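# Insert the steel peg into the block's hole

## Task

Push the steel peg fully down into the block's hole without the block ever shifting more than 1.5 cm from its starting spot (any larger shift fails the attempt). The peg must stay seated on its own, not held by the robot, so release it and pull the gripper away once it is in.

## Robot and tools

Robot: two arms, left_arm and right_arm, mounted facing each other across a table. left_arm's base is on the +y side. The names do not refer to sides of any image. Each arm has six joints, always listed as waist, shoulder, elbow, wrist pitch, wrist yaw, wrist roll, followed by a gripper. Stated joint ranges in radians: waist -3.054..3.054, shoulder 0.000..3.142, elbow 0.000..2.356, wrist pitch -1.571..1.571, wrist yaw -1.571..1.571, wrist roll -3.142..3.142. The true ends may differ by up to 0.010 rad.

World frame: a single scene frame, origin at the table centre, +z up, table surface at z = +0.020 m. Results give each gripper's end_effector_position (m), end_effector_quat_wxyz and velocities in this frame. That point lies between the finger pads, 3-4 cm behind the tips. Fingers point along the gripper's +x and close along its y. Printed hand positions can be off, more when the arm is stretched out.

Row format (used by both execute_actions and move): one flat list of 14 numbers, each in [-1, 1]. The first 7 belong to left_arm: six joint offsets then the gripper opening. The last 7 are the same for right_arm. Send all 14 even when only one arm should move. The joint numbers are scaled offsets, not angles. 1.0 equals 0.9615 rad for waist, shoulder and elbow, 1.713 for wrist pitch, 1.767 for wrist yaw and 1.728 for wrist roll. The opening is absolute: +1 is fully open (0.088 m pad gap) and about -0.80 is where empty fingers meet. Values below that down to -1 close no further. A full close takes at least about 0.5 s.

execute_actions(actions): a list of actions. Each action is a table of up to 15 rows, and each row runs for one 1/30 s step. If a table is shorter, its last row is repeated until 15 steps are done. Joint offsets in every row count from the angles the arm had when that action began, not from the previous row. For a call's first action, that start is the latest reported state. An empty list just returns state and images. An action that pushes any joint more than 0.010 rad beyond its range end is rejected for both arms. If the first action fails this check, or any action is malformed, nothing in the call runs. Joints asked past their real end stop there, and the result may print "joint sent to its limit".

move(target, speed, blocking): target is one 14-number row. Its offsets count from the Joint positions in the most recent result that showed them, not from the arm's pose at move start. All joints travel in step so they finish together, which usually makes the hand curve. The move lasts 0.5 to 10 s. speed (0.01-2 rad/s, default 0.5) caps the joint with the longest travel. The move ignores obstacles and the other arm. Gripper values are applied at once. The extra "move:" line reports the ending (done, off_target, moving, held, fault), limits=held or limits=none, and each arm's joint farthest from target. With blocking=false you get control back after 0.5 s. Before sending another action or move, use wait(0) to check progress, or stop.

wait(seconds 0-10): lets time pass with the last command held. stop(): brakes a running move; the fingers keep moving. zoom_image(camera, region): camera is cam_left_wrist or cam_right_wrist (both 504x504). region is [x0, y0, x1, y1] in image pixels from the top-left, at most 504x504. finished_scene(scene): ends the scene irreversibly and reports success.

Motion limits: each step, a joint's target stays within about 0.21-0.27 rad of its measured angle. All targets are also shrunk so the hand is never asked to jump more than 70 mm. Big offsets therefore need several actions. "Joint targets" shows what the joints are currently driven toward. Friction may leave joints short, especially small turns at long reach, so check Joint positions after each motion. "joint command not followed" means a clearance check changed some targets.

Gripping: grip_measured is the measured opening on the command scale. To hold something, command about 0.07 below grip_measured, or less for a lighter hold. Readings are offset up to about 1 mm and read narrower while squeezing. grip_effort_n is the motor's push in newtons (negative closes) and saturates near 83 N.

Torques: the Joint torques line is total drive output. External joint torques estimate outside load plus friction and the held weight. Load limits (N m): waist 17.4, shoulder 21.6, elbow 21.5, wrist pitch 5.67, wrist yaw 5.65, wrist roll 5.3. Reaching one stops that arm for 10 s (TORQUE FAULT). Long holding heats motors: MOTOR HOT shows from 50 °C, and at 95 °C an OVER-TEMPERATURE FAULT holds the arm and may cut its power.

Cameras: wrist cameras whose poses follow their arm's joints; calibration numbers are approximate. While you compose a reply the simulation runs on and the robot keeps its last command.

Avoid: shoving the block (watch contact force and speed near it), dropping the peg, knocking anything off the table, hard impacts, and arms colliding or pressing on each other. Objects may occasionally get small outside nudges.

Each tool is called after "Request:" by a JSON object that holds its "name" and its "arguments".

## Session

Request:
{"name": "execute_actions", "arguments": {"actions": []}}

Scene clock: 0.00 s.
left_arm: end_effector_position=(-0.0531, +0.2947, +0.2803) grip_measured=+0.993 grip_effort_n=n/a end_effector_quat_wxyz=(+0.488, +0.483, +0.024, -0.726) end_effector_velocity=(+0.002, -0.001, +0.002) end_effector_angular_velocity=(-0.005, +0.011, +0.020) | right_arm: end_effector_position=(-0.2443, -0.3101, +0.3944) grip_measured=+0.983 grip_effort_n=n/a end_effector_quat_wxyz=(-0.212, -0.132, +0.631, +0.734) end_effector_velocity=(+0.000, +0.000, -0.003) end_effector_angular_velocity=(-0.024, -0.030, +0.005)
Joint names: [waist, shoulder, elbow, wrist pitch, wrist yaw, wrist roll]
Joint positions: left_arm=[-1.542  1.375  1.294 -1.224 -0.721 -0.492  0.088] | right_arm=[ 0.984  1.815  1.219  0.766 -1.118  1.555  0.087]
Joint velocities: left_arm=[ 0.002 -0.002  0.002 -0.007 -0.007 -0.022  0.   ] | right_arm=[-0.002 -0.002  0.002 -0.037 -0.007  0.007 -0.   ]
Joint torques (N m, as the arm reports them, + toward a larger angle): no reading
External joint torques (N m, as the arm's controller estimates them; a push from outside toward a larger angle lowers the number): no reading
Heat: left arm: hottest shoulder 34 °C (+0.0 °C/min); right arm: hottest elbow 34 °C (+0.0 °C/min).
Joint targets: left_arm=[-1.542 1.375 1.294 -1.224 -0.721 -0.492] | right_arm=[0.984 1.815 1.219 0.766 -1.118 1.555]
camera_calibration (this result's frames):
cam_left_wrist: T_world_to_cam=[[-0.693491, 0.560008, -0.453277, -0.0637115], [0.695979, 0.683351, -0.220556, -0.073541], [0.186234, -0.468425, -0.863652, 0.462705], [0, 0, 0, 1]] pos_world=[-0.0791717, 0.302676, 0.354517]
cam_right_wrist: T_world_to_cam=[[-0.178781, 0.100436, -0.978749, 0.390775], [0.696106, -0.690105, -0.197969, 0.0717964], [-0.695323, -0.716706, 0.0534637, -0.332728], [0, 0, 0, 1]] pos_world=[-0.211468, -0.228169, 0.414473]

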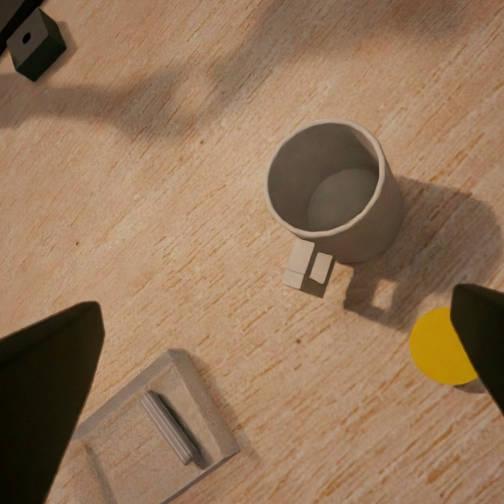

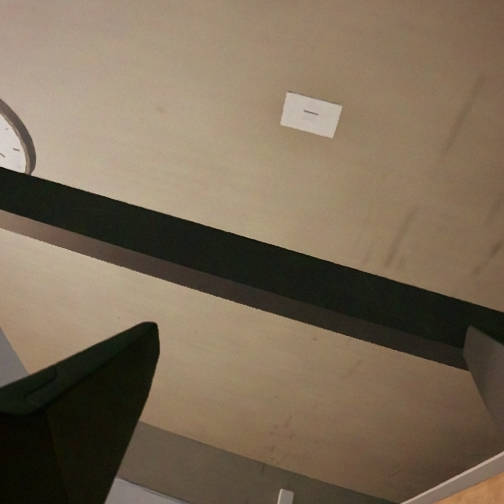

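Request:
{"name": "move", "arguments": {"target": [0.9,0,0,0,0.41,0.134,1,0,-0.52,-0.2,-0.6,0.635,-0.9,1], "speed": 1.5}}

Request:
{"name": "move", "arguments": {"target": [0.361,0.262,-0.248,0.119,0,0,0.3,0,0,-0.22,-0.52,0,0,1], "speed": 1.2}}

Scene clock: 8.17 s.
left_arm: end_effector_position=(+0.0541, +0.2054, +0.2442) grip_measured=+0.993 grip_effort_n=2.1 end_effector_quat_wxyz=(+0.471, +0.464, +0.397, -0.636) end_effector_velocity=(+0.000, -0.001, +0.002) end_effector_angular_velocity=(-0.013, +0.001, +0.007) | right_arm: end_effector_position=(-0.1192, -0.2336, +0.3338) grip_measured=+0.983 grip_effort_n=-2.6 end_effector_quat_wxyz=(+0.294, -0.258, +0.084, +0.916) end_effector_velocity=(+0.001, -0.001, +0.001) end_effector_angular_velocity=(+0.001, -0.003, +0.008)
Joint names: [waist, shoulder, elbow, wrist pitch, wrist yaw, wrist roll]
Joint positions: left_arm=[-0.68   1.375  1.294 -1.224 -0.001 -0.266  0.088] | right_arm=[ 0.984  1.329  1.04  -0.26  -0.002  0.002  0.087]
Joint velocities: left_arm=[-0.002 -0.007 -0.002  0.007 -0.007 -0.007 -0.   ] | right_arm=[-0.002 -0.002  0.002 -0.007 -0.007 -0.007 -0.   ]
Joint torques (N m, as the arm reports them, + toward a larger angle): left_arm=[ 0.22 -5.25  7.39  0.81  0.23  0.23] | right_arm=[ 0.03 -6.75  4.71  1.58  0.15 -0.08]
External joint torques (N m, as the arm's controller estimates them; a push from outside toward a larger angle lowers the number): left_arm=[ 0.21 -0.48  1.13  0.    0.26  0.22] | right_arm=[ 0.05 -1.55 -2.29 -0.14  0.15 -0.09]
Heat: left arm: hottest elbow 36 °C (+14.7 °C/min); right arm: hottest elbow 35 °C (+7.3 °C/min).
Joint targets: left_arm=[-0.677 1.375 1.294 -1.224 0.004 -0.260] | right_arm=[0.984 1.315 1.026 -0.262 0.004 -0.000]
move: off_target (right_arm); limits=none; left_arm: farthest joint: the wrist roll, 0.005 radians from its target (0.231 radians at the start); right_arm: farthest joint: the shoulder, 0.014 radians from its target (0.500 radians at the start)
camera_calibration (this result's frames):
cam_left_wrist: T_world_to_cam=[[-0.953152, 0.294143, 0.0705718, -0.0149537], [0.299965, 0.949196, 0.0951201, -0.205344], [-0.0390076, 0.111833, -0.992961, 0.294286], [0, 0, 0, 1]] pos_world=[0.0588222, 0.1664, 0.312802]
cam_right_wrist: T_world_to_cam=[[0.555019, 0.83168, -0.0162027, 0.28316], [0.616611, -0.424411, -0.663073, 0.233402], [-0.558341, 0.358027, -0.748379, 0.347302], [0, 0, 0, 1]] pos_world=[-0.107165, -0.260784, 0.419264]

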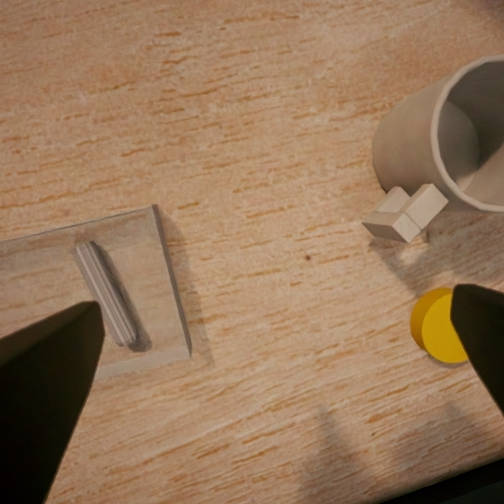

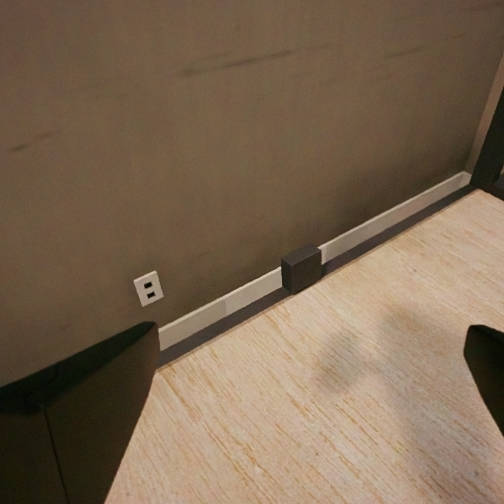

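Scene clock: 9.63 s.
left_arm: end_effector_position=(+0.1437, +0.1783, +0.1249) grip_measured=+0.302 grip_effort_n=-11.4 end_effector_quat_wxyz=(+0.527, +0.472, +0.526, -0.472) end_effector_velocity=(+0.002, -0.001, -0.001) end_effector_angular_velocity=(-0.004, -0.007, -0.005) | right_arm: end_effector_position=(+0.0498, -0.3549, +0.1801) grip_measured=+0.983 grip_effort_n=-2.6 end_effector_quat_wxyz=(+0.210, -0.695, +0.225, +0.650) end_effector_velocity=(+0.000, -0.001, +0.001) end_effector_angular_velocity=(-0.008, +0.003, +0.004)
Joint names: [waist, shoulder, elbow, wrist pitch, wrist yaw, wrist roll]
Joint positions: left_arm=[-0.335  1.614  1.066 -1.022 -0.001 -0.266  0.054] | right_arm=[ 0.984  1.329  0.84  -1.148 -0.002  0.002  0.087]
Joint velocities: left_arm=[ 0.002  0.002 -0.002  0.007 -0.007  0.007  0.   ] | right_arm=[-0.002 -0.002  0.002 -0.007 -0.007 -0.007  0.   ]
Joint torques (N m, as the arm reports them, + toward a larger angle): left_arm=[ 0.21 -4.84  5.19  0.43  0.03  0.1 ] | right_arm=[-0.05 -3.79  3.65  0.17  0.02  0.02]
External joint torques (N m, as the arm's controller estimates them; a push from outside toward a larger angle lowers the number): left_arm=[ 0.2   1.02 -0.36  0.09  0.06  0.1 ] | right_arm=[-0.06  0.01 -1.91 -0.24  0.03  0.02]
Heat: left arm: hottest elbow 36 °C (+12.5 °C/min); right arm: hottest elbow 35 °C (+6.2 °C/min).
Joint targets: left_arm=[-0.333 1.627 1.056 -1.021 -0.001 -0.266] | right_arm=[0.984 1.329 0.828 -1.150 -0.002 0.002]
move: off_target (left_arm, right_arm); limits=none; left_arm: farthest joint: the shoulder, 0.013 radians from its target (0.252 radians at the start); right_arm: farthest joint: the elbow, 0.012 radians from its target (0.212 radians at the start)
camera_calibration (this result's frames):
cam_left_wrist: T_world_to_cam=[[-0.998297, -0.0560578, 0.0161261, 0.162607], [-0.0469644, 0.936402, 0.347774, -0.174541], [-0.034596, 0.346424, -0.93744, 0.132941], [0, 0, 0, 1]] pos_world=[0.158732, 0.126502, 0.182703]
cam_right_wrist: T_world_to_cam=[[0.581534, 0.812647, -0.0377352, 0.283571], [0.767878, -0.532996, 0.355356, -0.253751], [0.268666, -0.235627, -0.933969, 0.15167], [0, 0, 0, 1]] pos_world=[-0.0108046, -0.329954, 0.242527]

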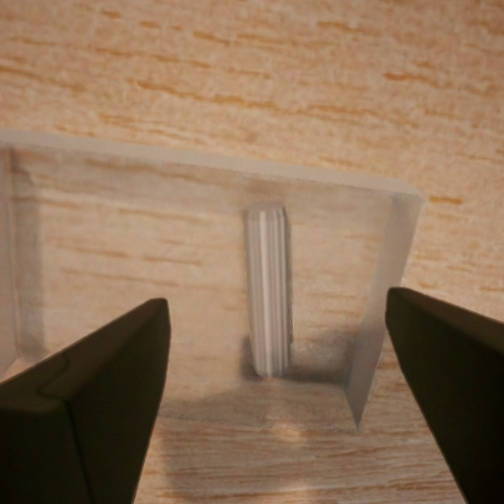

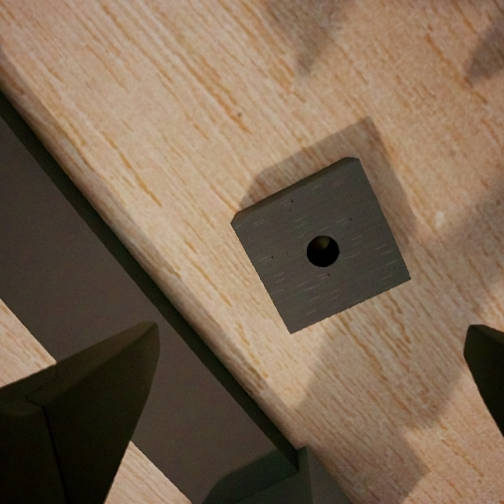

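Request:
{"name": "move", "arguments": {"target": [-0.008,0.099,-0.194,0.153,0,0,-0.15,0,0,0,0,0,0,1], "speed": 0.3}}

Scene clock: 13.53 s.
left_arm: end_effector_position=(+0.1434, +0.1841, +0.0639) grip_measured=-0.148 grip_effort_n=-11.4 end_effector_quat_wxyz=(+0.526, +0.473, +0.525, -0.473) end_effector_velocity=(+0.002, +0.002, +0.000) end_effector_angular_velocity=(+0.006, -0.008, -0.005) | right_arm: end_effector_position=(+0.0499, -0.3549, +0.1801) grip_measured=+0.983 grip_effort_n=-3.0 end_effector_quat_wxyz=(+0.209, -0.695, +0.225, +0.650) end_effector_velocity=(+0.001, -0.003, -0.000) end_effector_angular_velocity=(-0.023, +0.008, +0.013)
Joint names: [waist, shoulder, elbow, wrist pitch, wrist yaw, wrist roll]
Joint positions: left_arm=[-0.34   1.696  0.889 -0.762 -0.001 -0.266  0.032] | right_arm=[ 0.984  1.329  0.84  -1.149 -0.002  0.002  0.087]
Joint velocities: left_arm=[ 0.002 -0.002 -0.002 -0.007 -0.007  0.007  0.   ] | right_arm=[-0.007 -0.002 -0.002 -0.007 -0.022 -0.022 -0.   ]
Joint torques (N m, as the arm reports them, + toward a larger angle): left_arm=[-0.28 -5.22  4.49  0.41 -0.05  0.04] | right_arm=[-0.08 -3.92  4.81  0.3   0.02  0.04]
External joint torques (N m, as the arm's controller estimates them; a push from outside toward a larger angle lowers the number): left_arm=[-0.31  0.69 -0.45  0.08 -0.03  0.04] | right_arm=[-0.06 -0.14 -0.74 -0.12  0.02  0.04]
Heat: left arm: hottest elbow 36 °C (+8.9 °C/min); right arm: hottest elbow 35 °C (+4.4 °C/min).
Joint targets: left_arm=[-0.343 1.709 0.879 -0.760 -0.001 -0.266] | right_arm=[0.984 1.329 0.840 -1.148 -0.002 0.002]
move: off_target (left_arm); limits=none; left_arm: farthest joint: the shoulder, 0.013 radians from its target (0.095 radians at the start); right_arm: farthest joint: the wrist pitch, 0.001 radians from its target (0.001 radians at the start)
camera_calibration (this result's frames):
cam_left_wrist: T_world_to_cam=[[-0.99854, -0.051469, 0.0163664, 0.16278], [-0.042614, 0.936999, 0.346723, -0.159528], [-0.0331808, 0.345519, -0.937825, 0.0737703], [0, 0, 0, 1]] pos_world=[0.158192, 0.132367, 0.121831]
cam_right_wrist: T_world_to_cam=[[0.581545, 0.812638, -0.0377358, 0.283568], [0.767768, -0.532917, 0.355712, -0.253862], [0.268955, -0.235835, -0.933833, 0.151533], [0, 0, 0, 1]] pos_world=[-0.0107564, -0.329989, 0.242509]

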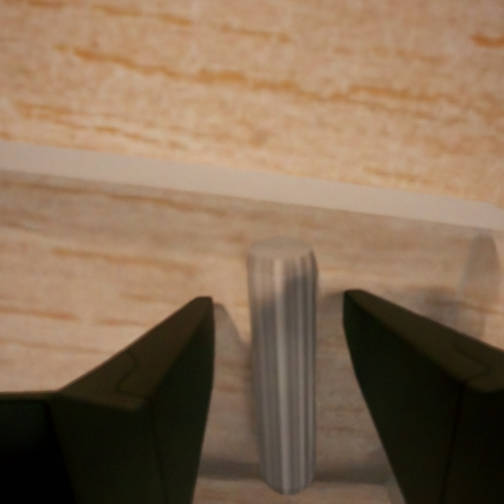

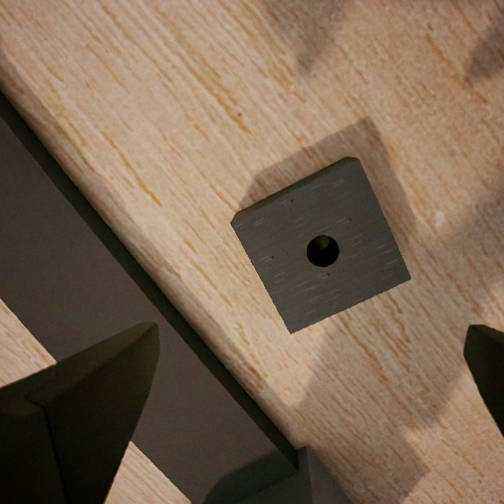

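Request:
{"name": "move", "arguments": {"target": [0,0.034,0.012,0.01,0,0,-0.15,0,0,0,0,0,0,1], "speed": 0.1}}

Request:
{"name": "move", "arguments": {"target": [0,0,0,0,0,0,-0.62,0,0,0,0,0,0,1]}}

Request:
{"name": "move", "arguments": {"target": [0,-0.13,0.22,-0.18,0,0,-0.62,0,0,0,0,0,0,1], "speed": 0.6}}

Scene clock: 16.83 s.
left_arm: end_effector_position=(+0.1429, +0.1814, +0.0599) grip_measured=-0.148 grip_effort_n=-11.4 end_effector_quat_wxyz=(+0.526, +0.473, +0.525, -0.473) end_effector_velocity=(+0.001, +0.000, +0.001) end_effector_angular_velocity=(+0.001, -0.008, +0.005) | right_arm: end_effector_position=(+0.0499, -0.3549, +0.1801) grip_measured=+0.983 grip_effort_n=-2.6 end_effector_quat_wxyz=(+0.209, -0.695, +0.225, +0.650) end_effector_velocity=(+0.002, -0.001, -0.000) end_effector_angular_velocity=(-0.011, -0.001, +0.014)
Joint names: [waist, shoulder, elbow, wrist pitch, wrist yaw, wrist roll]
Joint positions: left_arm=[-0.34   1.716  0.892 -0.746 -0.001 -0.266  0.032] | right_arm=[ 0.984  1.329  0.84  -1.149 -0.002  0.002  0.087]
Joint velocities: left_arm=[-0.002 -0.002  0.002 -0.007 -0.007 -0.007 -0.   ] | right_arm=[-0.007 -0.002 -0.002 -0.007 -0.007 -0.022  0.   ]
Joint torques (N m, as the arm reports them, + toward a larger angle): left_arm=[ 0.15 -5.29  6.52  0.45 -0.06  0.03] | right_arm=[-0.04 -3.89  4.74  0.31  0.03 -0.01]
External joint torques (N m, as the arm's controller estimates them; a push from outside toward a larger angle lowers the number): left_arm=[ 0.15  0.75  1.59  0.11 -0.04  0.03] | right_arm=[-0.01 -0.12 -0.78 -0.11  0.04 -0.01]
Heat: left arm: hottest elbow 36 °C (+7.1 °C/min); right arm: hottest elbow 35 °C (+3.6 °C/min).
Joint targets: left_arm=[-0.340 1.729 0.900 -0.745 -0.001 -0.266] | right_arm=[0.984 1.329 0.840 -1.149 -0.002 0.002]
move: off_target (left_arm); limits=none; left_arm: farthest joint: the shoulder, 0.013 radians from its target (0.032 radians at the start); right_arm: farthest joint: the waist, 0.000 radians from its target (0.000 radians at the start)
camera_calibration (this result's frames):
cam_left_wrist: T_world_to_cam=[[-0.998561, -0.0510942, 0.0162863, 0.162098], [-0.0422777, 0.936885, 0.347073, -0.155603], [-0.0329918, 0.345885, -0.937697, 0.070773], [0, 0, 0, 1]] pos_world=[0.157621, 0.129585, 0.117729]
cam_right_wrist: T_world_to_cam=[[0.581545, 0.812638, -0.0377358, 0.283568], [0.767768, -0.532917, 0.355712, -0.253862], [0.268955, -0.235835, -0.933833, 0.151533], [0, 0, 0, 1]] pos_world=[-0.0107564, -0.329989, 0.242509]

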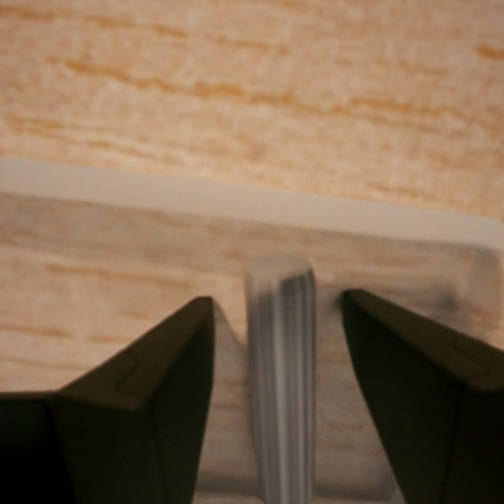

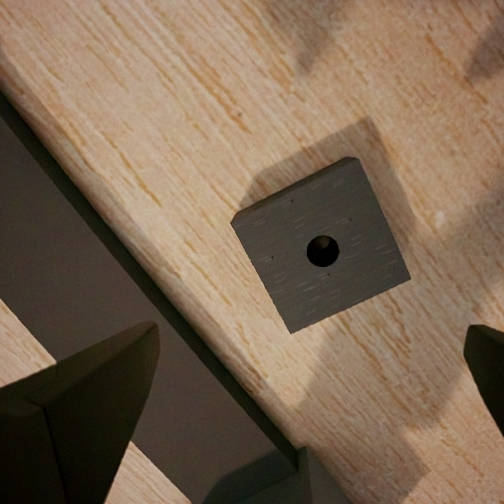

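Scene clock: 17.33 s.
left_arm: end_effector_position=(+0.1429, +0.1815, +0.0599) grip_measured=-0.542 grip_effort_n=-83.5 end_effector_quat_wxyz=(+0.526, +0.473, +0.525, -0.473) end_effector_velocity=(+0.001, +0.002, +0.001) end_effector_angular_velocity=(+0.001, -0.008, +0.020) | right_arm: end_effector_position=(+0.0499, -0.3549, +0.1801) grip_measured=+0.983 grip_effort_n=-2.6 end_effector_quat_wxyz=(+0.209, -0.695, +0.225, +0.650) end_effector_velocity=(+0.005, -0.003, +0.000) end_effector_angular_velocity=(-0.019, -0.013, -0.001)
Joint names: [waist, shoulder, elbow, wrist pitch, wrist yaw, wrist roll]
Joint positions: left_arm=[-0.34   1.716  0.892 -0.747 -0.001 -0.266  0.012] | right_arm=[ 0.984  1.329  0.84  -1.149 -0.002  0.002  0.087]
Joint velocities: left_arm=[-0.002 -0.007 -0.002 -0.007 -0.007 -0.022 -0.   ] | right_arm=[-0.007 -0.002 -0.002 -0.022 -0.007 -0.007 -0.   ]
Joint torques (N m, as the arm reports them, + toward a larger angle): left_arm=[ 0.06 -6.6   5.66  0.37 -0.02  0.06] | right_arm=[ 0.14 -3.59  4.82  0.25 -0.04 -0.03]
External joint torques (N m, as the arm's controller estimates them; a push from outside toward a larger angle lowers the number): left_arm=[ 0.02 -0.49  0.68  0.03  0.02  0.06] | right_arm=[ 0.15  0.19 -0.71 -0.16 -0.03 -0.03]
Heat: left arm: hottest elbow 36 °C (+6.9 °C/min); right arm: hottest elbow 35 °C (+3.5 °C/min).
Joint targets: left_arm=[-0.340 1.716 0.892 -0.746 -0.001 -0.266] | right_arm=[0.984 1.329 0.840 -1.149 -0.002 0.002]
move: done; limits=none; left_arm: farthest joint: the wrist pitch, 0.001 radians from its target (0.000 radians at the start); right_arm: farthest joint: the waist, 0.000 radians from its target (0.000 radians at the start)
camera_calibration (this result's frames):
cam_left_wrist: T_world_to_cam=[[-0.998563, -0.0511064, 0.0161261, 0.162145], [-0.04232, 0.936623, 0.347774, -0.155744], [-0.0328776, 0.346591, -0.93744, 0.0705571], [0, 0, 0, 1]] pos_world=[0.15764, 0.129706, 0.117692]
cam_right_wrist: T_world_to_cam=[[0.581545, 0.812638, -0.0377358, 0.283568], [0.767768, -0.532917, 0.355712, -0.253862], [0.268955, -0.235835, -0.933833, 0.151533], [0, 0, 0, 1]] pos_world=[-0.0107564, -0.329989, 0.242509]

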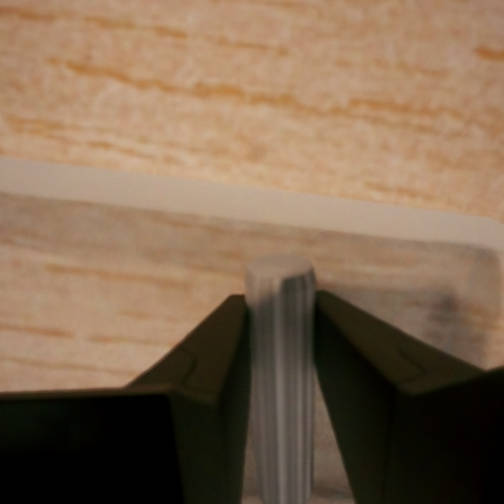

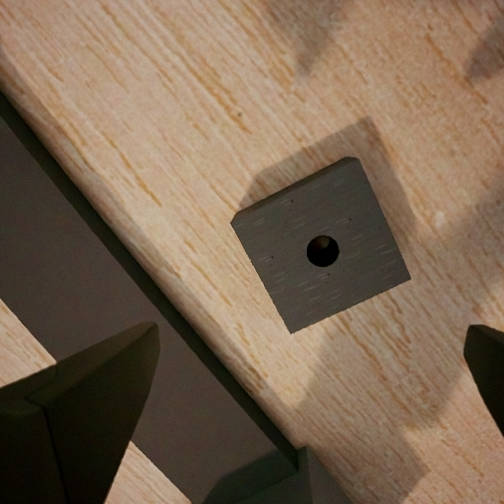

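Scene clock: 18.43 s.
left_arm: end_effector_position=(+0.1421, +0.1768, +0.1346) grip_measured=-0.542 grip_effort_n=-83.5 end_effector_quat_wxyz=(+0.528, +0.471, +0.524, -0.476) end_effector_velocity=(+0.001, +0.005, -0.001) end_effector_angular_velocity=(+0.025, -0.011, +0.005) | right_arm: end_effector_position=(+0.0499, -0.3549, +0.1801) grip_measured=+0.983 grip_effort_n=-2.6 end_effector_quat_wxyz=(+0.209, -0.695, +0.225, +0.650) end_effector_velocity=(+0.001, -0.002, -0.000) end_effector_angular_velocity=(-0.010, -0.002, -0.010)
Joint names: [waist, shoulder, elbow, wrist pitch, wrist yaw, wrist roll]
Joint positions: left_arm=[-0.34   1.602  1.094 -1.053 -0.001 -0.266  0.012] | right_arm=[ 0.984  1.329  0.84  -1.149 -0.002  0.002  0.087]
Joint velocities: left_arm=[-0.002  0.002 -0.002 -0.022 -0.007 -0.007 -0.   ] | right_arm=[-0.002 -0.002 -0.002 -0.007 -0.007  0.007  0.   ]
Joint torques (N m, as the arm reports them, + toward a larger angle): left_arm=[-0.13 -7.93  7.6   0.17 -0.04  0.07] | right_arm=[-0.22 -3.68  4.81  0.3   0.01  0.  ]
External joint torques (N m, as the arm's controller estimates them; a push from outside toward a larger angle lowers the number): left_arm=[-0.13 -2.1   2.03 -0.16 -0.01  0.07] | right_arm=[-0.23  0.1  -0.75 -0.12  0.03  0.  ]
Heat: left arm: hottest shoulder 36 °C (+6.5 °C/min); right arm: hottest elbow 35 °C (+3.3 °C/min).
Joint targets: left_arm=[-0.340 1.591 1.104 -1.055 -0.001 -0.266] | right_arm=[0.984 1.329 0.840 -1.149 -0.002 0.002]
move: off_target (left_arm); limits=none; left_arm: farthest joint: the shoulder, 0.011 radians from its target (0.125 radians at the start); right_arm: farthest joint: the waist, 0.000 radians from its target (0.000 radians at the start)
camera_calibration (this result's frames):
cam_left_wrist: T_world_to_cam=[[-0.998539, -0.0509588, 0.0179674, 0.159666], [-0.0418383, 0.9396, 0.339707, -0.176887], [-0.0341933, 0.338459, -0.94036, 0.144229], [0, 0, 0, 1]] pos_world=[0.156964, 0.125524, 0.192848]
cam_right_wrist: T_world_to_cam=[[0.581545, 0.812638, -0.0377358, 0.283568], [0.767768, -0.532917, 0.355712, -0.253862], [0.268955, -0.235835, -0.933833, 0.151533], [0, 0, 0, 1]] pos_world=[-0.0107564, -0.329989, 0.242509]

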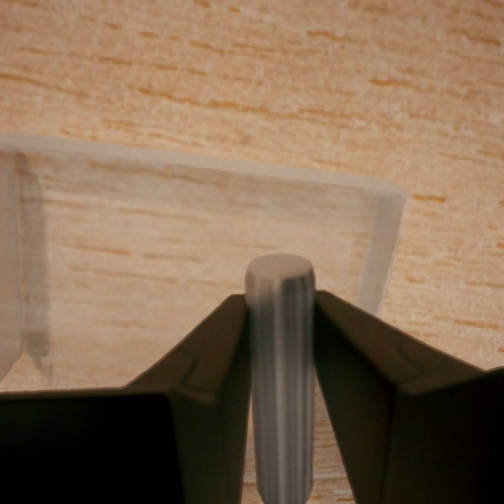

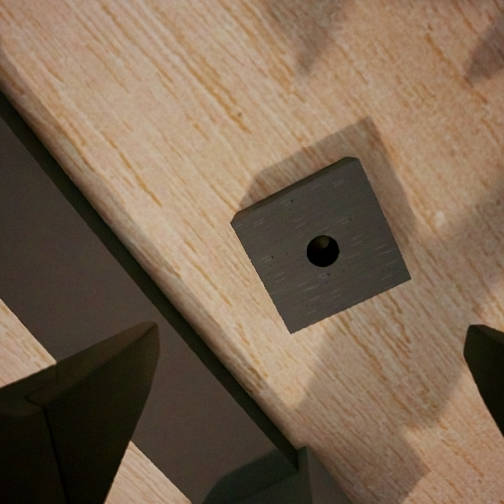

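Request:
{"name": "move", "arguments": {"target": [0.17,0.25,0.2,0.9,0,0.157,-0.62,0,0,0,0,0,0,1], "speed": 1.3}}

Request:
{"name": "move", "arguments": {"target": [0,0.845,0.305,0.349,0,0,-0.62,0,0,0,0,0.2,0,1], "speed": 0.7}}

Scene clock: 24.03 s.
left_arm: end_effector_position=(+0.1866, -0.0981, +0.3162) grip_measured=-0.542 grip_effort_n=-83.5 end_effector_quat_wxyz=(+0.707, +0.026, +0.026, -0.706) end_effector_velocity=(+0.002, +0.000, +0.001) end_effector_angular_velocity=(+0.002, +0.006, +0.020) | right_arm: end_effector_position=(+0.0499, -0.3549, +0.1801) grip_measured=+0.983 grip_effort_n=-2.6 end_effector_quat_wxyz=(+0.209, -0.695, +0.225, +0.650) end_effector_velocity=(-0.001, +0.001, -0.000) end_effector_angular_velocity=(-0.003, +0.011, +0.014)
Joint names: [waist, shoulder, elbow, wrist pitch, wrist yaw, wrist roll]
Joint positions: left_arm=[-0.179  1.83   1.272  0.484 -0.001  0.001  0.012] | right_arm=[ 0.984  1.329  0.84  -1.149 -0.002  0.002  0.087]
Joint velocities: left_arm=[-0.002 -0.002  0.002 -0.007 -0.022 -0.007 -0.   ] | right_arm=[-0.007 -0.002 -0.002  0.007 -0.007 -0.022 -0.   ]
Joint torques (N m, as the arm reports them, + toward a larger angle): left_arm=[-0.17 -8.54  9.96  2.24 -0.06  0.16] | right_arm=[ 0.06 -3.68  4.65  0.34 -0.01 -0.04]
External joint torques (N m, as the arm's controller estimates them; a push from outside toward a larger angle lowers the number): left_arm=[-0.19  0.42  2.93  0.43 -0.06  0.15] | right_arm=[ 0.06  0.1  -0.91 -0.08  0.   -0.04]
Heat: left arm: hottest shoulder 37 °C (+7.5 °C/min); right arm: hottest elbow 36 °C (+5.0 °C/min).
Joint targets: left_arm=[-0.177 1.843 1.286 0.488 -0.001 0.006] | right_arm=[0.984 1.329 0.840 -1.149 -0.002 0.002]
move: off_target (left_arm); limits=none; left_arm: farthest joint: the elbow, 0.014 radians from its target (0.193 radians at the start); right_arm: farthest joint: the waist, 0.000 radians from its target (0.000 radians at the start)
camera_calibration (this result's frames):
cam_left_wrist: T_world_to_cam=[[-0.9984, 0.018707, -0.0533618, 0.216101], [0.0563033, 0.416196, -0.90753, 0.346377], [0.00523172, -0.909083, -0.416583, 0.114247], [0, 0, 0, 1]] pos_world=[0.195655, -0.0443427, 0.373473]
cam_right_wrist: T_world_to_cam=[[0.581545, 0.812638, -0.0377358, 0.283568], [0.767768, -0.532917, 0.355712, -0.253862], [0.268955, -0.235835, -0.933833, 0.151533], [0, 0, 0, 1]] pos_world=[-0.0107564, -0.329989, 0.242509]

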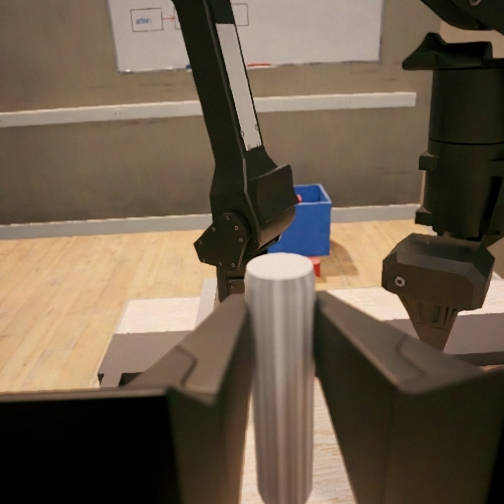

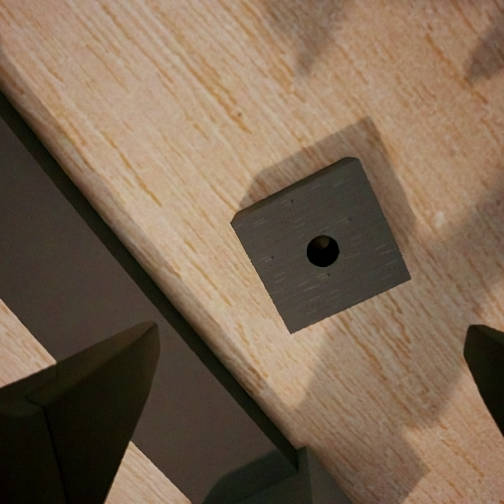

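Scene clock: 25.87 s.
left_arm: end_effector_position=(+0.1867, -0.1910, +0.0996) grip_measured=-0.542 grip_effort_n=-83.5 end_effector_quat_wxyz=(+0.708, -0.001, -0.002, -0.706) end_effector_velocity=(-0.006, +0.000, -0.001) end_effector_angular_velocity=(+0.007, +0.022, -0.015) | right_arm: end_effector_position=(+0.0793, -0.3130, +0.1890) grip_measured=+0.983 grip_effort_n=-3.0 end_effector_quat_wxyz=(+0.319, -0.723, +0.101, +0.605) end_effector_velocity=(-0.001, -0.000, -0.001) end_effector_angular_velocity=(-0.007, +0.005, +0.018)
Joint names: [waist, shoulder, elbow, wrist pitch, wrist yaw, wrist roll]
Joint positions: left_arm=[-0.179  2.628  1.555  1.078 -0.001  0.001  0.012] | right_arm=[ 0.984  1.329  0.84  -1.149  0.346  0.002  0.087]
Joint velocities: left_arm=[-0.007 -0.002 -0.002 -0.007  0.007 -0.022 -0.   ] | right_arm=[-0.002 -0.002 -0.002  0.007 -0.007 -0.022 -0.   ]
Joint torques (N m, as the arm reports them, + toward a larger angle): left_arm=[  0.   -11.65   8.11   2.22  -0.01   0.04] | right_arm=[ 0.04 -3.52  4.78  0.28  0.42 -0.03]
External joint torques (N m, as the arm's controller estimates them; a push from outside toward a larger angle lowers the number): left_arm=[ 0.02  0.41  2.66  0.45 -0.01  0.03] | right_arm=[ 0.04  0.26 -0.79 -0.15  0.19 -0.05]
Heat: left arm: hottest shoulder 38 °C (+9.3 °C/min); right arm: hottest elbow 36 °C (+4.6 °C/min).
Joint targets: left_arm=[-0.179 2.642 1.566 1.082 -0.001 0.001] | right_arm=[0.984 1.329 0.840 -1.149 0.352 0.002]
move: off_target (left_arm); limits=none; left_arm: farthest joint: the shoulder, 0.014 radians from its target (0.813 radians at the start); right_arm: farthest joint: the wrist yaw, 0.005 radians from its target (0.353 radians at the start)
camera_calibration (this result's frames):
cam_left_wrist: T_world_to_cam=[[-0.998394, 0.0144979, -0.054759, 0.205738], [0.0563999, 0.344383, -0.937134, 0.177648], [0.0052716, -0.938717, -0.344647, -0.0732495], [0, 0, 0, 1]] pos_world=[0.195774, -0.132922, 0.152501]
cam_right_wrist: T_world_to_cam=[[0.535641, 0.787798, 0.304078, 0.163937], [0.709792, -0.615104, 0.34328, -0.276004], [0.457475, 0.0319569, -0.888648, 0.222152], [0, 0, 0, 1]] pos_world=[0.00646534, -0.30602, 0.242313]

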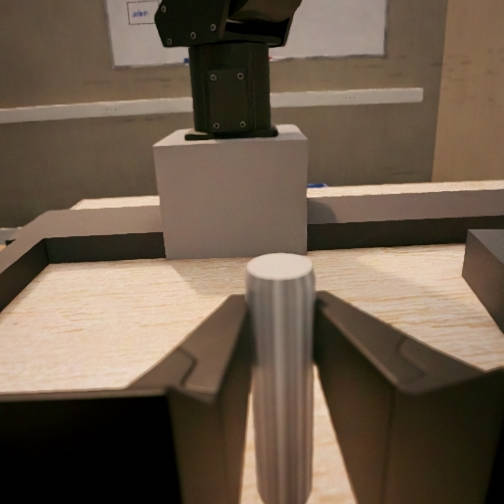

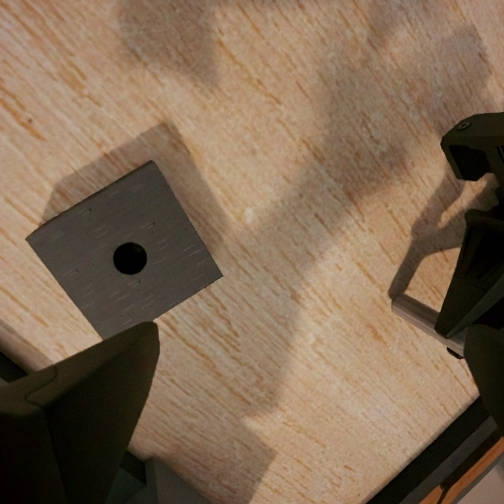

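Request:
{"name": "move", "arguments": {"target": [0,0.057,0.027,0.015,0,0,-0.62,0,0,0,0,0.12,0,1], "speed": 0.2}}

Request:
{"name": "zoom_image", "arguments": {"camera": "cam_right_wrist", "region": [200,200,400,400]}}

Scene clock: 30.17 s.
left_arm: end_effector_position=(+0.1867, -0.1920, +0.0907) grip_measured=-0.542 grip_effort_n=-83.5 end_effector_quat_wxyz=(+0.708, -0.004, -0.004, -0.706) end_effector_velocity=(-0.003, +0.001, -0.004) end_effector_angular_velocity=(+0.012, +0.022, -0.010) | right_arm: end_effector_position=(+0.0948, -0.2898, +0.2025) grip_measured=+0.983 grip_effort_n=-2.6 end_effector_quat_wxyz=(+0.379, -0.729, +0.026, +0.569) end_effector_velocity=(+0.001, -0.003, -0.002) end_effector_angular_velocity=(-0.030, -0.002, +0.015)
Joint names: [waist, shoulder, elbow, wrist pitch, wrist yaw, wrist roll]
Joint positions: left_arm=[-0.179  2.662  1.572  1.102 -0.001  0.001  0.012] | right_arm=[ 0.984  1.329  0.84  -1.149  0.552  0.002  0.087]
Joint velocities: left_arm=[-0.002  0.002 -0.002 -0.007  0.007 -0.022 -0.   ] | right_arm=[-0.002 -0.002 -0.002 -0.007 -0.022 -0.022 -0.   ]
Joint torques (N m, as the arm reports them, + toward a larger angle): left_arm=[ -0.1  -10.82   7.6    2.01   0.01   0.07] | right_arm=[-0.14 -3.77  4.73  0.32  0.52 -0.03]
External joint torques (N m, as the arm's controller estimates them; a push from outside toward a larger angle lowers the number): left_arm=[-0.08  1.29  2.22  0.24  0.01  0.06] | right_arm=[-0.16  0.   -0.83 -0.11  0.17 -0.06]
Heat: left arm: hottest shoulder 40 °C (+11.9 °C/min); right arm: hottest elbow 36 °C (+4.0 °C/min).
Joint targets: left_arm=[-0.179 2.683 1.581 1.104 -0.001 0.001] | right_arm=[0.984 1.329 0.840 -1.149 0.558 0.002]
move: off_target (left_arm); limits=none; left_arm: farthest joint: the shoulder, 0.021 radians from its target (0.054 radians at the start); right_arm: farthest joint: the wrist yaw, 0.006 radians from its target (0.212 radians at the start)
camera_calibration (this result's frames):
cam_left_wrist: T_world_to_cam=[[-0.998394, 0.0140796, -0.0548783, 0.205195], [0.0564095, 0.337223, -0.939733, 0.168484], [0.0052751, -0.94132, -0.337475, -0.0784694], [0, 0, 0, 1]] pos_world=[0.195775, -0.13357, 0.143109]
cam_right_wrist: T_world_to_cam=[[0.477204, 0.72793, 0.492336, 0.0833214], [0.678637, -0.661192, 0.319808, -0.283029], [0.558326, 0.181504, -0.809523, 0.243977], [0, 0, 0, 1]] pos_world=[0.0160936, -0.292071, 0.246998]

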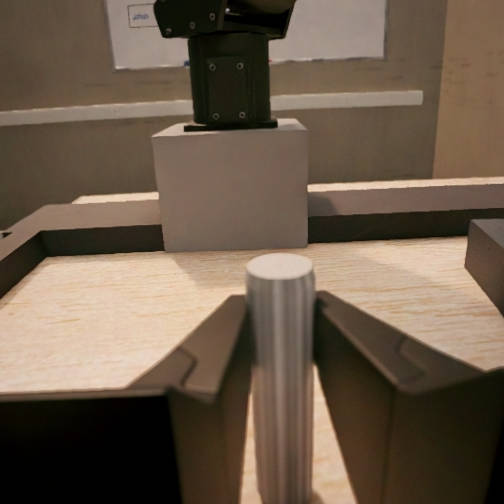

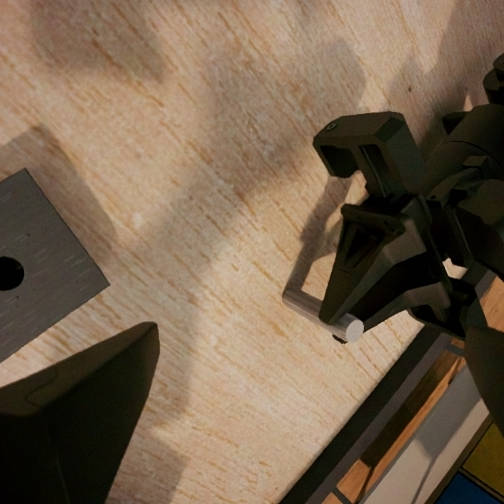

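Region (200, 200, 400, 400) of cam_right_wrist's 504x504 image, scaled by 2.520, with more detail than that image has.

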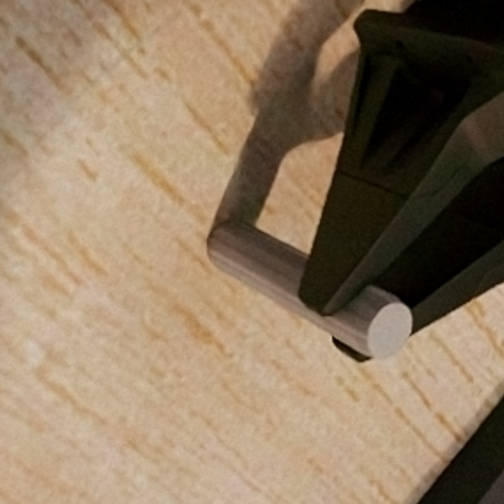

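Request:
{"name": "execute_actions", "arguments": {"actions": [[[0,0.008,0.005,0,0,0,-0.56,0,0,0,0,0,0,1],[0,0.008,0.005,0,0,0,-0.54,0,0,0,0,0,0,1],[0,0.008,0.005,0,0,0,-0.52,0,0,0,0,0,0,1],[0,0.008,0.005,0,0,0,-0.51,0,0,0,0,0,0,1],[0,0.008,0.005,0,0,0,-0.5,0,0,0,0,0,0,1],[0,0.008,0.005,0,0,0,-0.49,0,0,0,0,0,0,1],[0,0.008,0.005,0,0,0,-0.48,0,0,0,0,0,0,1],[0,0.008,0.005,0,0,0,-0.47,0,0,0,0,0,0,1],[0,0.008,0.005,0,0,0,-0.46,0,0,0,0,0,0,1],[0,0.008,0.005,0,0,0,-0.45,0,0,0,0,0,0,1],[0,0.008,0.005,0,0,0,-0.43,0,0,0,0,0,0,1],[0,0.008,0.005,0,0,0,-0.4,0,0,0,0,0,0,1],[0,0.008,0.005,0,0,0,-0.3,0,0,0,0,0,0,1],[0,0.008,0.005,0,0,0,-0.2,0,0,0,0,0,0,1],[0,0.008,0.005,0,0,0,0.1,0,0,0,0,0,0,1]]]}}

Request:
{"name": "move", "arguments": {"target": [0,-0.85,-0.95,-0.15,0,0,0.3,0,0,0,0,-0.315,0,1], "speed": 0.9}}

Scene clock: 37.10 s.
left_arm: end_effector_position=(+0.1867, -0.1920, +0.0907) grip_measured=-0.270 grip_effort_n=14.7 end_effector_quat_wxyz=(+0.708, -0.004, -0.004, -0.706) end_effector_velocity=(+0.002, +0.000, -0.001) end_effector_angular_velocity=(+0.007, +0.022, +0.019) | right_arm: end_effector_position=(+0.0948, -0.2898, +0.2025) grip_measured=+0.983 grip_effort_n=-2.6 end_effector_quat_wxyz=(+0.379, -0.729, +0.026, +0.569) end_effector_velocity=(-0.002, -0.001, -0.001) end_effector_angular_velocity=(-0.009, +0.002, +0.021)
Joint names: [waist, shoulder, elbow, wrist pitch, wrist yaw, wrist roll]
Joint positions: left_arm=[-0.179  2.662  1.572  1.102 -0.001  0.001  0.026] | right_arm=[ 0.984  1.329  0.84  -1.149  0.552  0.002  0.087]
Joint velocities: left_arm=[-0.002 -0.002 -0.002 -0.007 -0.022 -0.022  0.175] | right_arm=[ 0.002 -0.002 -0.002  0.007 -0.007 -0.022  0.   ]
Joint torques (N m, as the arm reports them, + toward a larger angle): left_arm=[ -0.09 -12.16   6.99   1.88  -0.05   0.06] | right_arm=[-0.1  -3.76  4.86  0.27  0.41 -0.02]
External joint torques (N m, as the arm's controller estimates them; a push from outside toward a larger angle lowers the number): left_arm=[-0.11  0.04  1.56  0.1  -0.05  0.06] | right_arm=[-0.12  0.01 -0.69 -0.14  0.05 -0.05]
Heat: left arm: hottest shoulder 42 °C (+12.9 °C/min); right arm: hottest elbow 37 °C (+4.9 °C/min).
Joint targets: left_arm=[-0.179 2.670 1.576 1.102 -0.001 0.001] | right_arm=[0.984 1.329 0.840 -1.149 0.552 0.002]
camera_calibration (this result's frames):
cam_left_wrist: T_world_to_cam=[[-0.998394, 0.0140796, -0.0548783, 0.205195], [0.0564095, 0.337223, -0.939733, 0.168484], [0.0052751, -0.94132, -0.337475, -0.0784694], [0, 0, 0, 1]] pos_world=[0.195775, -0.13357, 0.143109]
cam_right_wrist: T_world_to_cam=[[0.477204, 0.72793, 0.492336, 0.0833214], [0.678637, -0.661192, 0.319808, -0.283029], [0.558326, 0.181504, -0.809523, 0.243977], [0, 0, 0, 1]] pos_world=[0.0160936, -0.292071, 0.246998]

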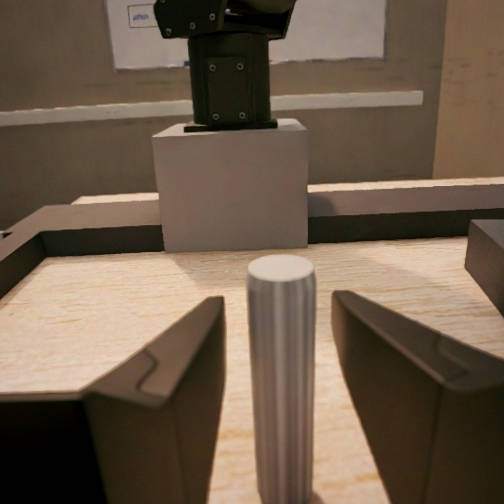

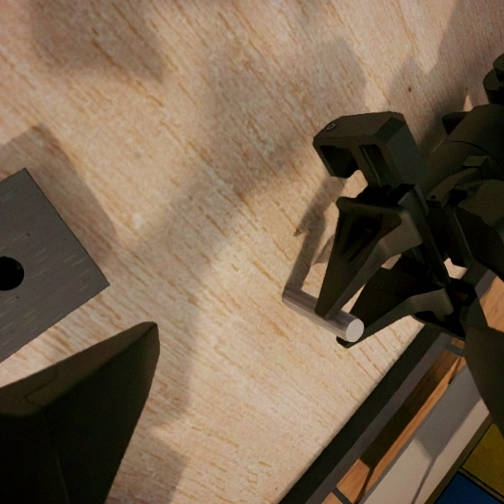

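Scene clock: 38.77 s.
left_arm: end_effector_position=(+0.1864, -0.0001, +0.1305) grip_measured=+0.298 grip_effort_n=15.1 end_effector_quat_wxyz=(+0.697, +0.121, +0.120, -0.696) end_effector_velocity=(-0.002, +0.001, -0.001) end_effector_angular_velocity=(+0.007, +0.004, +0.002) | right_arm: end_effector_position=(+0.0501, -0.3546, +0.1801) grip_measured=+0.983 grip_effort_n=-3.0 end_effector_quat_wxyz=(+0.210, -0.695, +0.224, +0.650) end_effector_velocity=(-0.001, +0.000, -0.000) end_effector_angular_velocity=(-0.002, +0.010, +0.004)
Joint names: [waist, shoulder, elbow, wrist pitch, wrist yaw, wrist roll]
Joint positions: left_arm=[-0.179  1.857  0.667  0.847 -0.001  0.001  0.054] | right_arm=[ 0.984  1.329  0.84  -1.149  0.001  0.002  0.087]
Joint velocities: left_arm=[-0.007 -0.002 -0.002 -0.007 -0.007 -0.007 -0.   ] | right_arm=[-0.002 -0.002 -0.002  0.007 -0.007 -0.007 -0.   ]
Joint torques (N m, as the arm reports them, + toward a larger angle): left_arm=[ 0.07 -9.54  4.23  1.77 -0.01  0.06] | right_arm=[ 0.16 -3.83  4.82  0.34 -0.11 -0.06]
External joint torques (N m, as the arm's controller estimates them; a push from outside toward a larger angle lowers the number): left_arm=[ 0.08 -2.3  -0.85 -0.05  0.    0.05] | right_arm=[ 0.15 -0.04 -0.76 -0.09 -0.1  -0.06]
Heat: left arm: hottest shoulder 43 °C (+13.9 °C/min); right arm: hottest elbow 37 °C (+4.6 °C/min).
Joint targets: left_arm=[-0.179 1.844 0.658 0.845 -0.001 0.001] | right_arm=[0.984 1.329 0.840 -1.149 -0.004 0.002]
move: off_target (left_arm); limits=none; left_arm: farthest joint: the shoulder, 0.013 radians from its target (0.817 radians at the start); right_arm: farthest joint: the wrist yaw, 0.006 radians from its target (0.557 radians at the start)
camera_calibration (this result's frames):
cam_left_wrist: T_world_to_cam=[[-0.998418, 0.0321826, -0.0461032, 0.203282], [0.0559985, 0.642668, -0.764095, 0.118396], [0.00503848, -0.765468, -0.643454, 0.155645], [0, 0, 0, 1]] pos_world=[0.195546, 0.0365097, 0.199988]
cam_right_wrist: T_world_to_cam=[[0.581444, 0.812846, -0.0346928, 0.28264], [0.767245, -0.533641, 0.355756, -0.254107], [0.270661, -0.23347, -0.933935, 0.15232], [0, 0, 0, 1]] pos_world=[-0.0106044, -0.329783, 0.242462]

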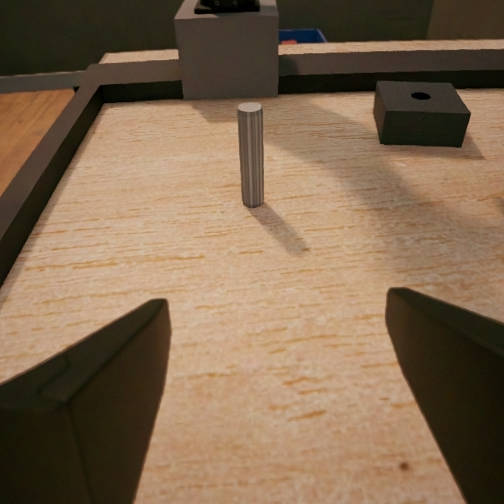

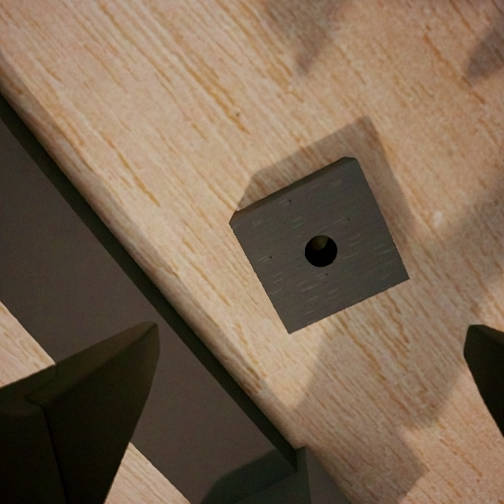

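Request:
{"name": "move", "arguments": {"target": [-0.12,0,0,0.13,0,0,1,-0.907,0.231,0.115,0.055,0,0,1], "speed": 1.0}}

Scene clock: 42.53 s.
left_arm: end_effector_position=(+0.1350, -0.0084, +0.1775) grip_measured=+0.991 grip_effort_n=15.1 end_effector_quat_wxyz=(+0.666, +0.045, +0.040, -0.744) end_effector_velocity=(+0.002, +0.001, -0.001) end_effector_angular_velocity=(+0.006, -0.009, +0.009) | right_arm: end_effector_position=(+0.1837, -0.2358, +0.1609) grip_measured=+0.983 grip_effort_n=-3.5 end_effector_quat_wxyz=(+0.459, -0.542, +0.500, +0.495) end_effector_velocity=(+0.002, -0.002, +0.000) end_effector_angular_velocity=(-0.007, -0.007, +0.005)
Joint names: [waist, shoulder, elbow, wrist pitch, wrist yaw, wrist roll]
Joint positions: left_arm=[-0.291  1.857  0.667  1.069 -0.001  0.001  0.088] | right_arm=[ 0.115  1.539  0.937 -1.057  0.001  0.002  0.087]
Joint velocities: left_arm=[ 0.002 -0.002 -0.002 -0.007 -0.007  0.007  0.   ] | right_arm=[-0.002 -0.002 -0.002 -0.007  0.007 -0.007 -0.   ]
Joint torques (N m, as the arm reports them, + toward a larger angle): left_arm=[-0.21 -8.08  5.91  1.98 -0.01  0.05] | right_arm=[-0.33 -3.86  5.85  0.47  0.05 -0.01]
External joint torques (N m, as the arm's controller estimates them; a push from outside toward a larger angle lowers the number): left_arm=[-0.22 -0.82  0.82  0.15 -0.01  0.05] | right_arm=[-0.35  1.28  0.51  0.09  0.06 -0.01]
Heat: left arm: hottest shoulder 43 °C (+12.7 °C/min); right arm: hottest elbow 37 °C (+4.2 °C/min).
Joint targets: left_arm=[-0.294 1.857 0.668 1.070 -0.001 0.001] | right_arm=[0.112 1.551 0.951 -1.054 0.002 0.002]
move: off_target (right_arm); limits=none; left_arm: farthest joint: the waist, 0.003 radians from its target (0.116 radians at the start); right_arm: farthest joint: the elbow, 0.013 radians from its target (0.110 radians at the start)
camera_calibration (this result's frames):
cam_left_wrist: T_world_to_cam=[[-0.989704, 0.133212, -0.0523454, 0.155151], [0.107433, 0.449762, -0.886664, 0.175689], [-0.0945714, -0.883159, -0.459442, 0.159579], [0, 0, 0, 1]] pos_world=[0.14977, 0.0412478, 0.237216]
cam_right_wrist: T_world_to_cam=[[0.99616, 0.0803789, -0.03472, -0.14117], [0.0875371, -0.922768, 0.375283, -0.256454], [-0.00187367, -0.376881, -0.92626, 0.14091], [0, 0, 0, 1]] pos_world=[0.163341, -0.172194, 0.221861]

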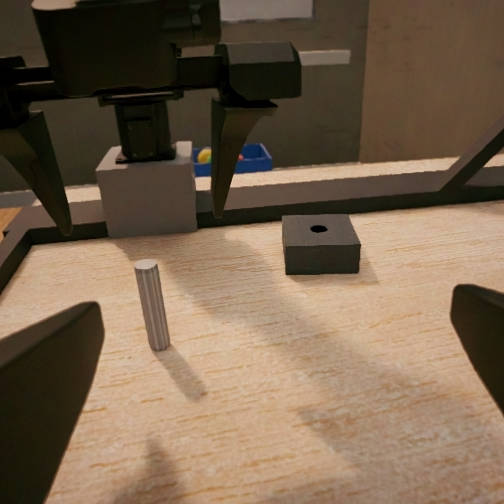

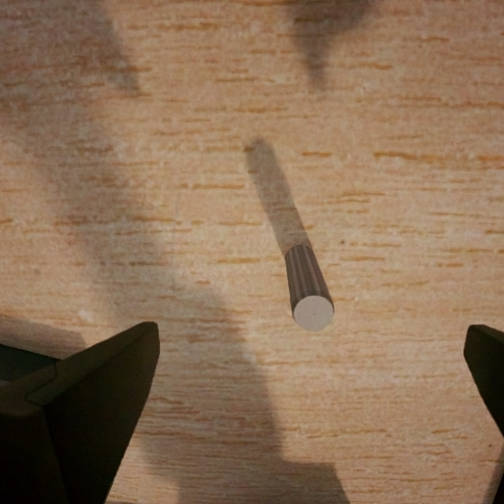

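Request:
{"name": "move", "arguments": {"target": [0,0,0,0,0,0,1,-0.024,0.117,-0.186,0.159,0,0,0.1], "speed": 0.3}}

Scene clock: 47.47 s.
left_arm: end_effector_position=(+0.1350, -0.0084, +0.1776) grip_measured=+0.991 grip_effort_n=15.1 end_effector_quat_wxyz=(+0.666, +0.045, +0.040, -0.744) end_effector_velocity=(+0.002, +0.001, -0.001) end_effector_angular_velocity=(+0.006, -0.011, +0.018) | right_arm: end_effector_position=(+0.1887, -0.2409, +0.1010) grip_measured=+0.102 grip_effort_n=-14.7 end_effector_quat_wxyz=(+0.465, -0.536, +0.506, +0.491) end_effector_velocity=(-0.001, +0.001, -0.000) end_effector_angular_velocity=(+0.007, +0.008, +0.004)
Joint names: [waist, shoulder, elbow, wrist pitch, wrist yaw, wrist roll]
Joint positions: left_arm=[-0.291  1.857  0.667  1.069 -0.001  0.001  0.088] | right_arm=[ 0.095  1.639  0.769 -0.787  0.001  0.002  0.044]
Joint velocities: left_arm=[-0.002 -0.002 -0.002 -0.007 -0.022  0.007 -0.   ] | right_arm=[-0.002 -0.002 -0.002  0.007 -0.007 -0.007  0.   ]
Joint torques (N m, as the arm reports them, + toward a larger angle): left_arm=[ 0.09 -8.16  5.93  1.98  0.04  0.09] | right_arm=[-0.42 -4.03  2.93  0.48 -0.04 -0.04]
External joint torques (N m, as the arm's controller estimates them; a push from outside toward a larger angle lowers the number): left_arm=[ 0.07 -0.87  0.86  0.14  0.05  0.08] | right_arm=[-0.43  1.21 -1.81  0.08 -0.03 -0.04]
Heat: left arm: hottest shoulder 43 °C (+11.4 °C/min); right arm: hottest elbow 37 °C (+3.8 °C/min).
Joint targets: left_arm=[-0.291 1.857 0.667 1.069 -0.001 0.001] | right_arm=[0.092 1.652 0.759 -0.784 0.001 0.002]
move: off_target (right_arm); limits=none; left_arm: farthest joint: the waist, 0.000 radians from its target (0.000 radians at the start); right_arm: farthest joint: the shoulder, 0.012 radians from its target (0.112 radians at the start)
camera_calibration (this result's frames):
cam_left_wrist: T_world_to_cam=[[-0.989706, 0.133192, -0.052354, 0.155157], [0.107395, 0.449425, -0.886839, 0.1758], [-0.0945909, -0.883333, -0.459103, 0.159549], [0, 0, 0, 1]] pos_world=[0.149772, 0.0412604, 0.237279]
cam_right_wrist: T_world_to_cam=[[0.997578, 0.0602762, -0.0347185, -0.152864], [0.0688976, -0.924919, 0.373868, -0.23587], [-0.00957649, -0.375354, -0.926832, 0.085407], [0, 0, 0, 1]] pos_world=[0.169563, -0.176889, 0.162035]

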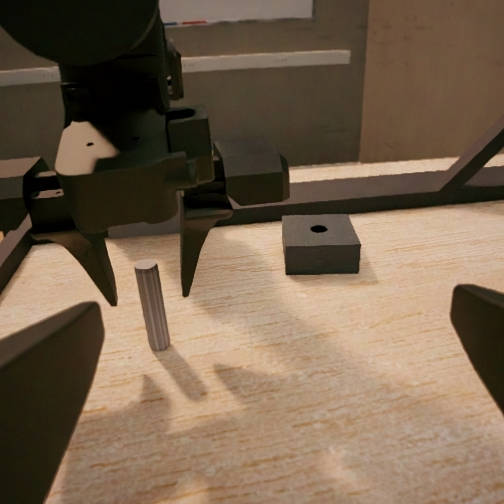

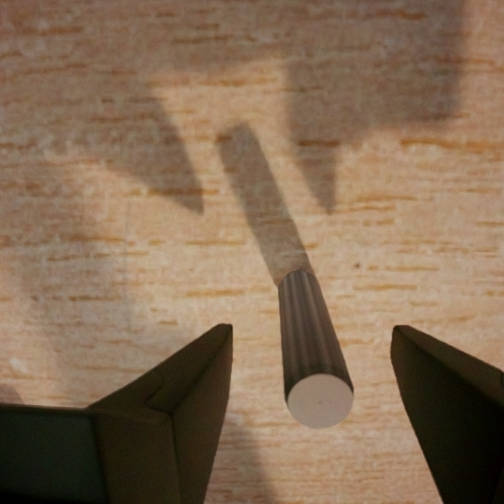

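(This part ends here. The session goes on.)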